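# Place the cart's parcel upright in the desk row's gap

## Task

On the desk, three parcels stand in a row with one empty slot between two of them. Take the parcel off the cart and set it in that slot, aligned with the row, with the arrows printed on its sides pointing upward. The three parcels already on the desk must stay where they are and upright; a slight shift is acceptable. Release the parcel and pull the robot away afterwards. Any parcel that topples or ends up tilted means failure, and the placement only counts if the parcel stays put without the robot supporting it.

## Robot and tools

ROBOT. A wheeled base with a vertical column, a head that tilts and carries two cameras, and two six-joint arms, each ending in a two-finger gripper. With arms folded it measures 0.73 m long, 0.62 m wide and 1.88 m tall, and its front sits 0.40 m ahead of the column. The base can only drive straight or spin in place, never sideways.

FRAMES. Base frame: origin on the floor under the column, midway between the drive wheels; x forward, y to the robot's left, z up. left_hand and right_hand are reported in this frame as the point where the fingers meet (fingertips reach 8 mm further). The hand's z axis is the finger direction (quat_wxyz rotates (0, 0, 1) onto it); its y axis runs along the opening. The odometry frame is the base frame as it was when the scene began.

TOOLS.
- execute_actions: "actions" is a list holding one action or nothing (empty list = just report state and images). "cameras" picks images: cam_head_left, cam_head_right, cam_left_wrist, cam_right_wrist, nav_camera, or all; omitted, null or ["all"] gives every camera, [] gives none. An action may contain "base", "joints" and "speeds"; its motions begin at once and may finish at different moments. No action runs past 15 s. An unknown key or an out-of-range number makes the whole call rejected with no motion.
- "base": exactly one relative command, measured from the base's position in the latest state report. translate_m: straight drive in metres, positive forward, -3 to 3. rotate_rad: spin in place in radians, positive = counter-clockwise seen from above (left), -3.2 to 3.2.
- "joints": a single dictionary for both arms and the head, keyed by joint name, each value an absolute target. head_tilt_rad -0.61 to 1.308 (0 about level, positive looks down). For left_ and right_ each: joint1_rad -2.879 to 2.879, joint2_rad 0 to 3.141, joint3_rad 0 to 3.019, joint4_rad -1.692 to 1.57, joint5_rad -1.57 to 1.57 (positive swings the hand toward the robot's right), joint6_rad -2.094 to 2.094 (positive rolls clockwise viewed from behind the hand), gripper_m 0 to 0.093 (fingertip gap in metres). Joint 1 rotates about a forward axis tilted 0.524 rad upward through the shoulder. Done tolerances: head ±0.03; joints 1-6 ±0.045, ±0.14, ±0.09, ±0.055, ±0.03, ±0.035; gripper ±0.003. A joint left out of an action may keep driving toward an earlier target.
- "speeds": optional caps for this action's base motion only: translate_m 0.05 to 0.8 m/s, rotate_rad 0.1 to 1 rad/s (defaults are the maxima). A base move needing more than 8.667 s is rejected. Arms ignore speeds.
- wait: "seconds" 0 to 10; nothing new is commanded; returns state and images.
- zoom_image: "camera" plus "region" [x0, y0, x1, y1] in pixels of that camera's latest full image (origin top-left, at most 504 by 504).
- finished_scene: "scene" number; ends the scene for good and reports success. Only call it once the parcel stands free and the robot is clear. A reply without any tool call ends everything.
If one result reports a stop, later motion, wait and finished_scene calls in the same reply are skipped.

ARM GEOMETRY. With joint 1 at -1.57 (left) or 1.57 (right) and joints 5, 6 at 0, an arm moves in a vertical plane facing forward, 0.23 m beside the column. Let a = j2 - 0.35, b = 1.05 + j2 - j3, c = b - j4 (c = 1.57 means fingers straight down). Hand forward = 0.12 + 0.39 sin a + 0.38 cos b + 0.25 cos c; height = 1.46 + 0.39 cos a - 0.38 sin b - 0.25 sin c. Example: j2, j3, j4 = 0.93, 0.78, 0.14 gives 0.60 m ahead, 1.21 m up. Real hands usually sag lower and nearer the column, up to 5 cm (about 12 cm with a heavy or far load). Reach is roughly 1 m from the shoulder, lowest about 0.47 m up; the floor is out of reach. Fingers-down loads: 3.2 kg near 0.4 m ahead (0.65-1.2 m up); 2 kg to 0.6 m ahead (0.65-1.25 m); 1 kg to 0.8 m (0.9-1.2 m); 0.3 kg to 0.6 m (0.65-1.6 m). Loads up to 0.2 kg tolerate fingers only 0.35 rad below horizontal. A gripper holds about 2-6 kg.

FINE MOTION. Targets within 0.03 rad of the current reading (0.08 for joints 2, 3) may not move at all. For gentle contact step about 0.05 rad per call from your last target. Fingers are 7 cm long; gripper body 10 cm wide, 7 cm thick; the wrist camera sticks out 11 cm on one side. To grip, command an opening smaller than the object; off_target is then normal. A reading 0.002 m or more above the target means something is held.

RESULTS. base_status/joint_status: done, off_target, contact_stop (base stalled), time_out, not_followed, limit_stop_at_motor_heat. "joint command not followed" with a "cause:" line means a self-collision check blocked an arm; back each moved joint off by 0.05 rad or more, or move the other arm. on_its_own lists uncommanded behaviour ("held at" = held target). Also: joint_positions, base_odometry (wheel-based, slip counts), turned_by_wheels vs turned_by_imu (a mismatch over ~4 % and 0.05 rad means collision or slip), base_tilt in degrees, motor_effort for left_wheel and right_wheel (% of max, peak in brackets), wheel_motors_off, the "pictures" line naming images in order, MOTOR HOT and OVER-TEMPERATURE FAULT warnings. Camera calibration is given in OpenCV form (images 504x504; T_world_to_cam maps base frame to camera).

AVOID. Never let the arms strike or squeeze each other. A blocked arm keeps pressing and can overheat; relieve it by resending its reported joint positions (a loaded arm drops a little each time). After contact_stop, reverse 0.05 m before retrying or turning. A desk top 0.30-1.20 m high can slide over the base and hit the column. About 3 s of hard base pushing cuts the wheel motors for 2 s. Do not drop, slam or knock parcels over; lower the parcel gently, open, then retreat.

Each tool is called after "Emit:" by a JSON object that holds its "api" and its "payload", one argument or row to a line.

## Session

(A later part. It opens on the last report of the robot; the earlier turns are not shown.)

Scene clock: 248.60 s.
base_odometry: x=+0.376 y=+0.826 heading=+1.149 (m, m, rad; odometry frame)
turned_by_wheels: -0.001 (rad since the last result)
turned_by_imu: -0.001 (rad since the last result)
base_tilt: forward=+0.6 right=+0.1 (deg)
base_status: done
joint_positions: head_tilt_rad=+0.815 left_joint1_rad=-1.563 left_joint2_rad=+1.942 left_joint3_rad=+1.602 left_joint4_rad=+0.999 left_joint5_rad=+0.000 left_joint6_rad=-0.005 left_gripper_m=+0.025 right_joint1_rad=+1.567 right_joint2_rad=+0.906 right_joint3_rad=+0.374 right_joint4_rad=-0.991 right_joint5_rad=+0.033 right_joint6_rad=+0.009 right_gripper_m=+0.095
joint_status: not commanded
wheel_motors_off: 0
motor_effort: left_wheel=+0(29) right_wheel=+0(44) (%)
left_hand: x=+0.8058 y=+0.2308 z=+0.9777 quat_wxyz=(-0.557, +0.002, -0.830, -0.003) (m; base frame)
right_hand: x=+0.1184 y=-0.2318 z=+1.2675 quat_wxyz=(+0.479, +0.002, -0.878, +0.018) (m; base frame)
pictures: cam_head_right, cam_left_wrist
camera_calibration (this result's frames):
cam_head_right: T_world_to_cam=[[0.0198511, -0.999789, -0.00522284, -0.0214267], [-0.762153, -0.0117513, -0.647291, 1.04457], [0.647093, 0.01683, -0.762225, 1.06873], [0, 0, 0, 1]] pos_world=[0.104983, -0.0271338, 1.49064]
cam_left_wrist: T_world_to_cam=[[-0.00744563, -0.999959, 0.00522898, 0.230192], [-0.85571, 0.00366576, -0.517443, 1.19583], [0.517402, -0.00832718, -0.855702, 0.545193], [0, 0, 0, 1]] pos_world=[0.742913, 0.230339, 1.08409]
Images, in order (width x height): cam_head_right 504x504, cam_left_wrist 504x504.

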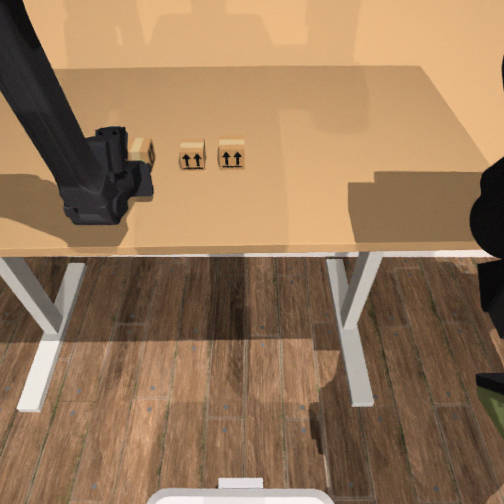

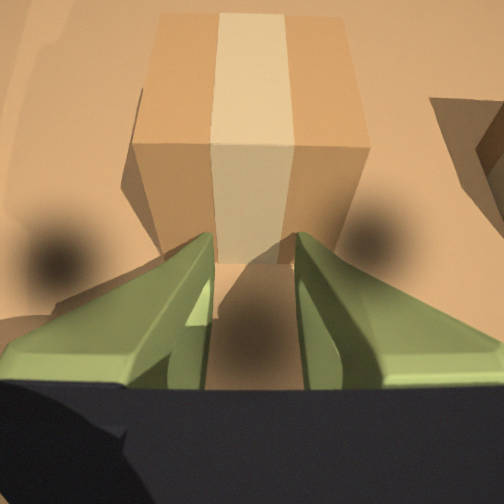

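Squared and in line now. Back away.

Emit:
{"api": "execute_actions", "payload": {
  "actions": [
    {"base":{"translate_m":-0.4},"joints":{"head_tilt_rad":0.65}}
  ],
  "cameras": ["cam_head_right"]
}}

Emit:
{"api": "zoom_image", "payload": {
  "camera": "cam_head_right",
  "region": [80,110,280,210]
}}

Scene clock: 258.80 s.
base_odometry: x=+0.212 y=+0.461 heading=+1.147 (m, m, rad; odometry frame)
turned_by_wheels: -0.002 (rad since the last result)
turned_by_imu: -0.001 (rad since the last result)
base_tilt: forward=+0.5 right=+0.1 (deg)
base_status: done
joint_positions: head_tilt_rad=+0.667 left_joint1_rad=-1.562 left_joint2_rad=+1.944 left_joint3_rad=+1.603 left_joint4_rad=+0.999 left_joint5_rad=+0.000 left_joint6_rad=-0.005 left_gripper_m=+0.025 right_joint1_rad=+1.567 right_joint2_rad=+0.906 right_joint3_rad=+0.373 right_joint4_rad=-0.991 right_joint5_rad=+0.033 right_joint6_rad=+0.009 right_gripper_m=+0.095
joint_status: all done
wheel_motors_off: 0
motor_effort: left_wheel=-1(35) right_wheel=+1(62) (%)
left_hand: x=+0.8054 y=+0.2311 z=+0.9766 quat_wxyz=(-0.557, +0.002, -0.830, -0.003) (m; base frame)
right_hand: x=+0.1176 y=-0.2318 z=+1.2679 quat_wxyz=(+0.480, +0.002, -0.877, +0.018) (m; base frame)
pictures: cam_head_right
camera_calibration (this result's frames):
cam_head_right: T_world_to_cam=[[0.0204046, -0.999789, -0.00223559, -0.0260548], [-0.658264, -0.0117513, -0.752696, 1.2017], [0.752511, 0.01683, -0.658365, 0.903513], [0, 0, 0, 1]] pos_world=[0.111666, -0.0271338, 1.4993]
Images, in order (width x height): cam_head_right 504x504.

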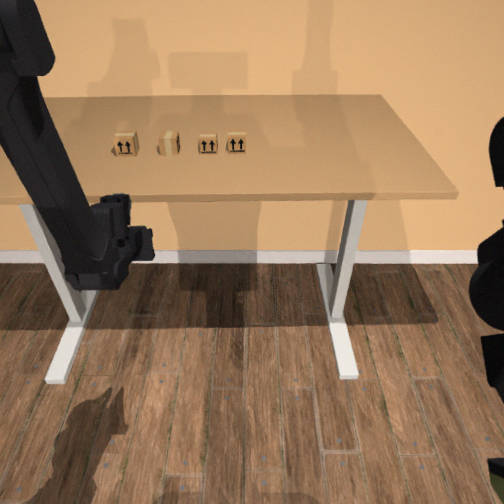

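Region (80, 110, 280, 210) of cam_head_right's 504x504 image, scaled by 2.520, with more detail than that image has.

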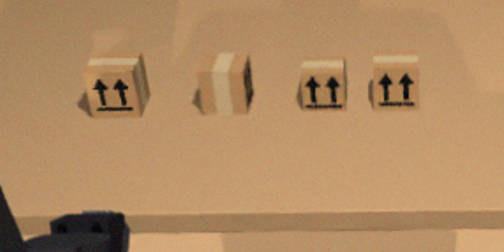

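Emit:
{"api": "finished_scene", "payload": {
  "scene": 2
}}

The scene is finished: the task was done.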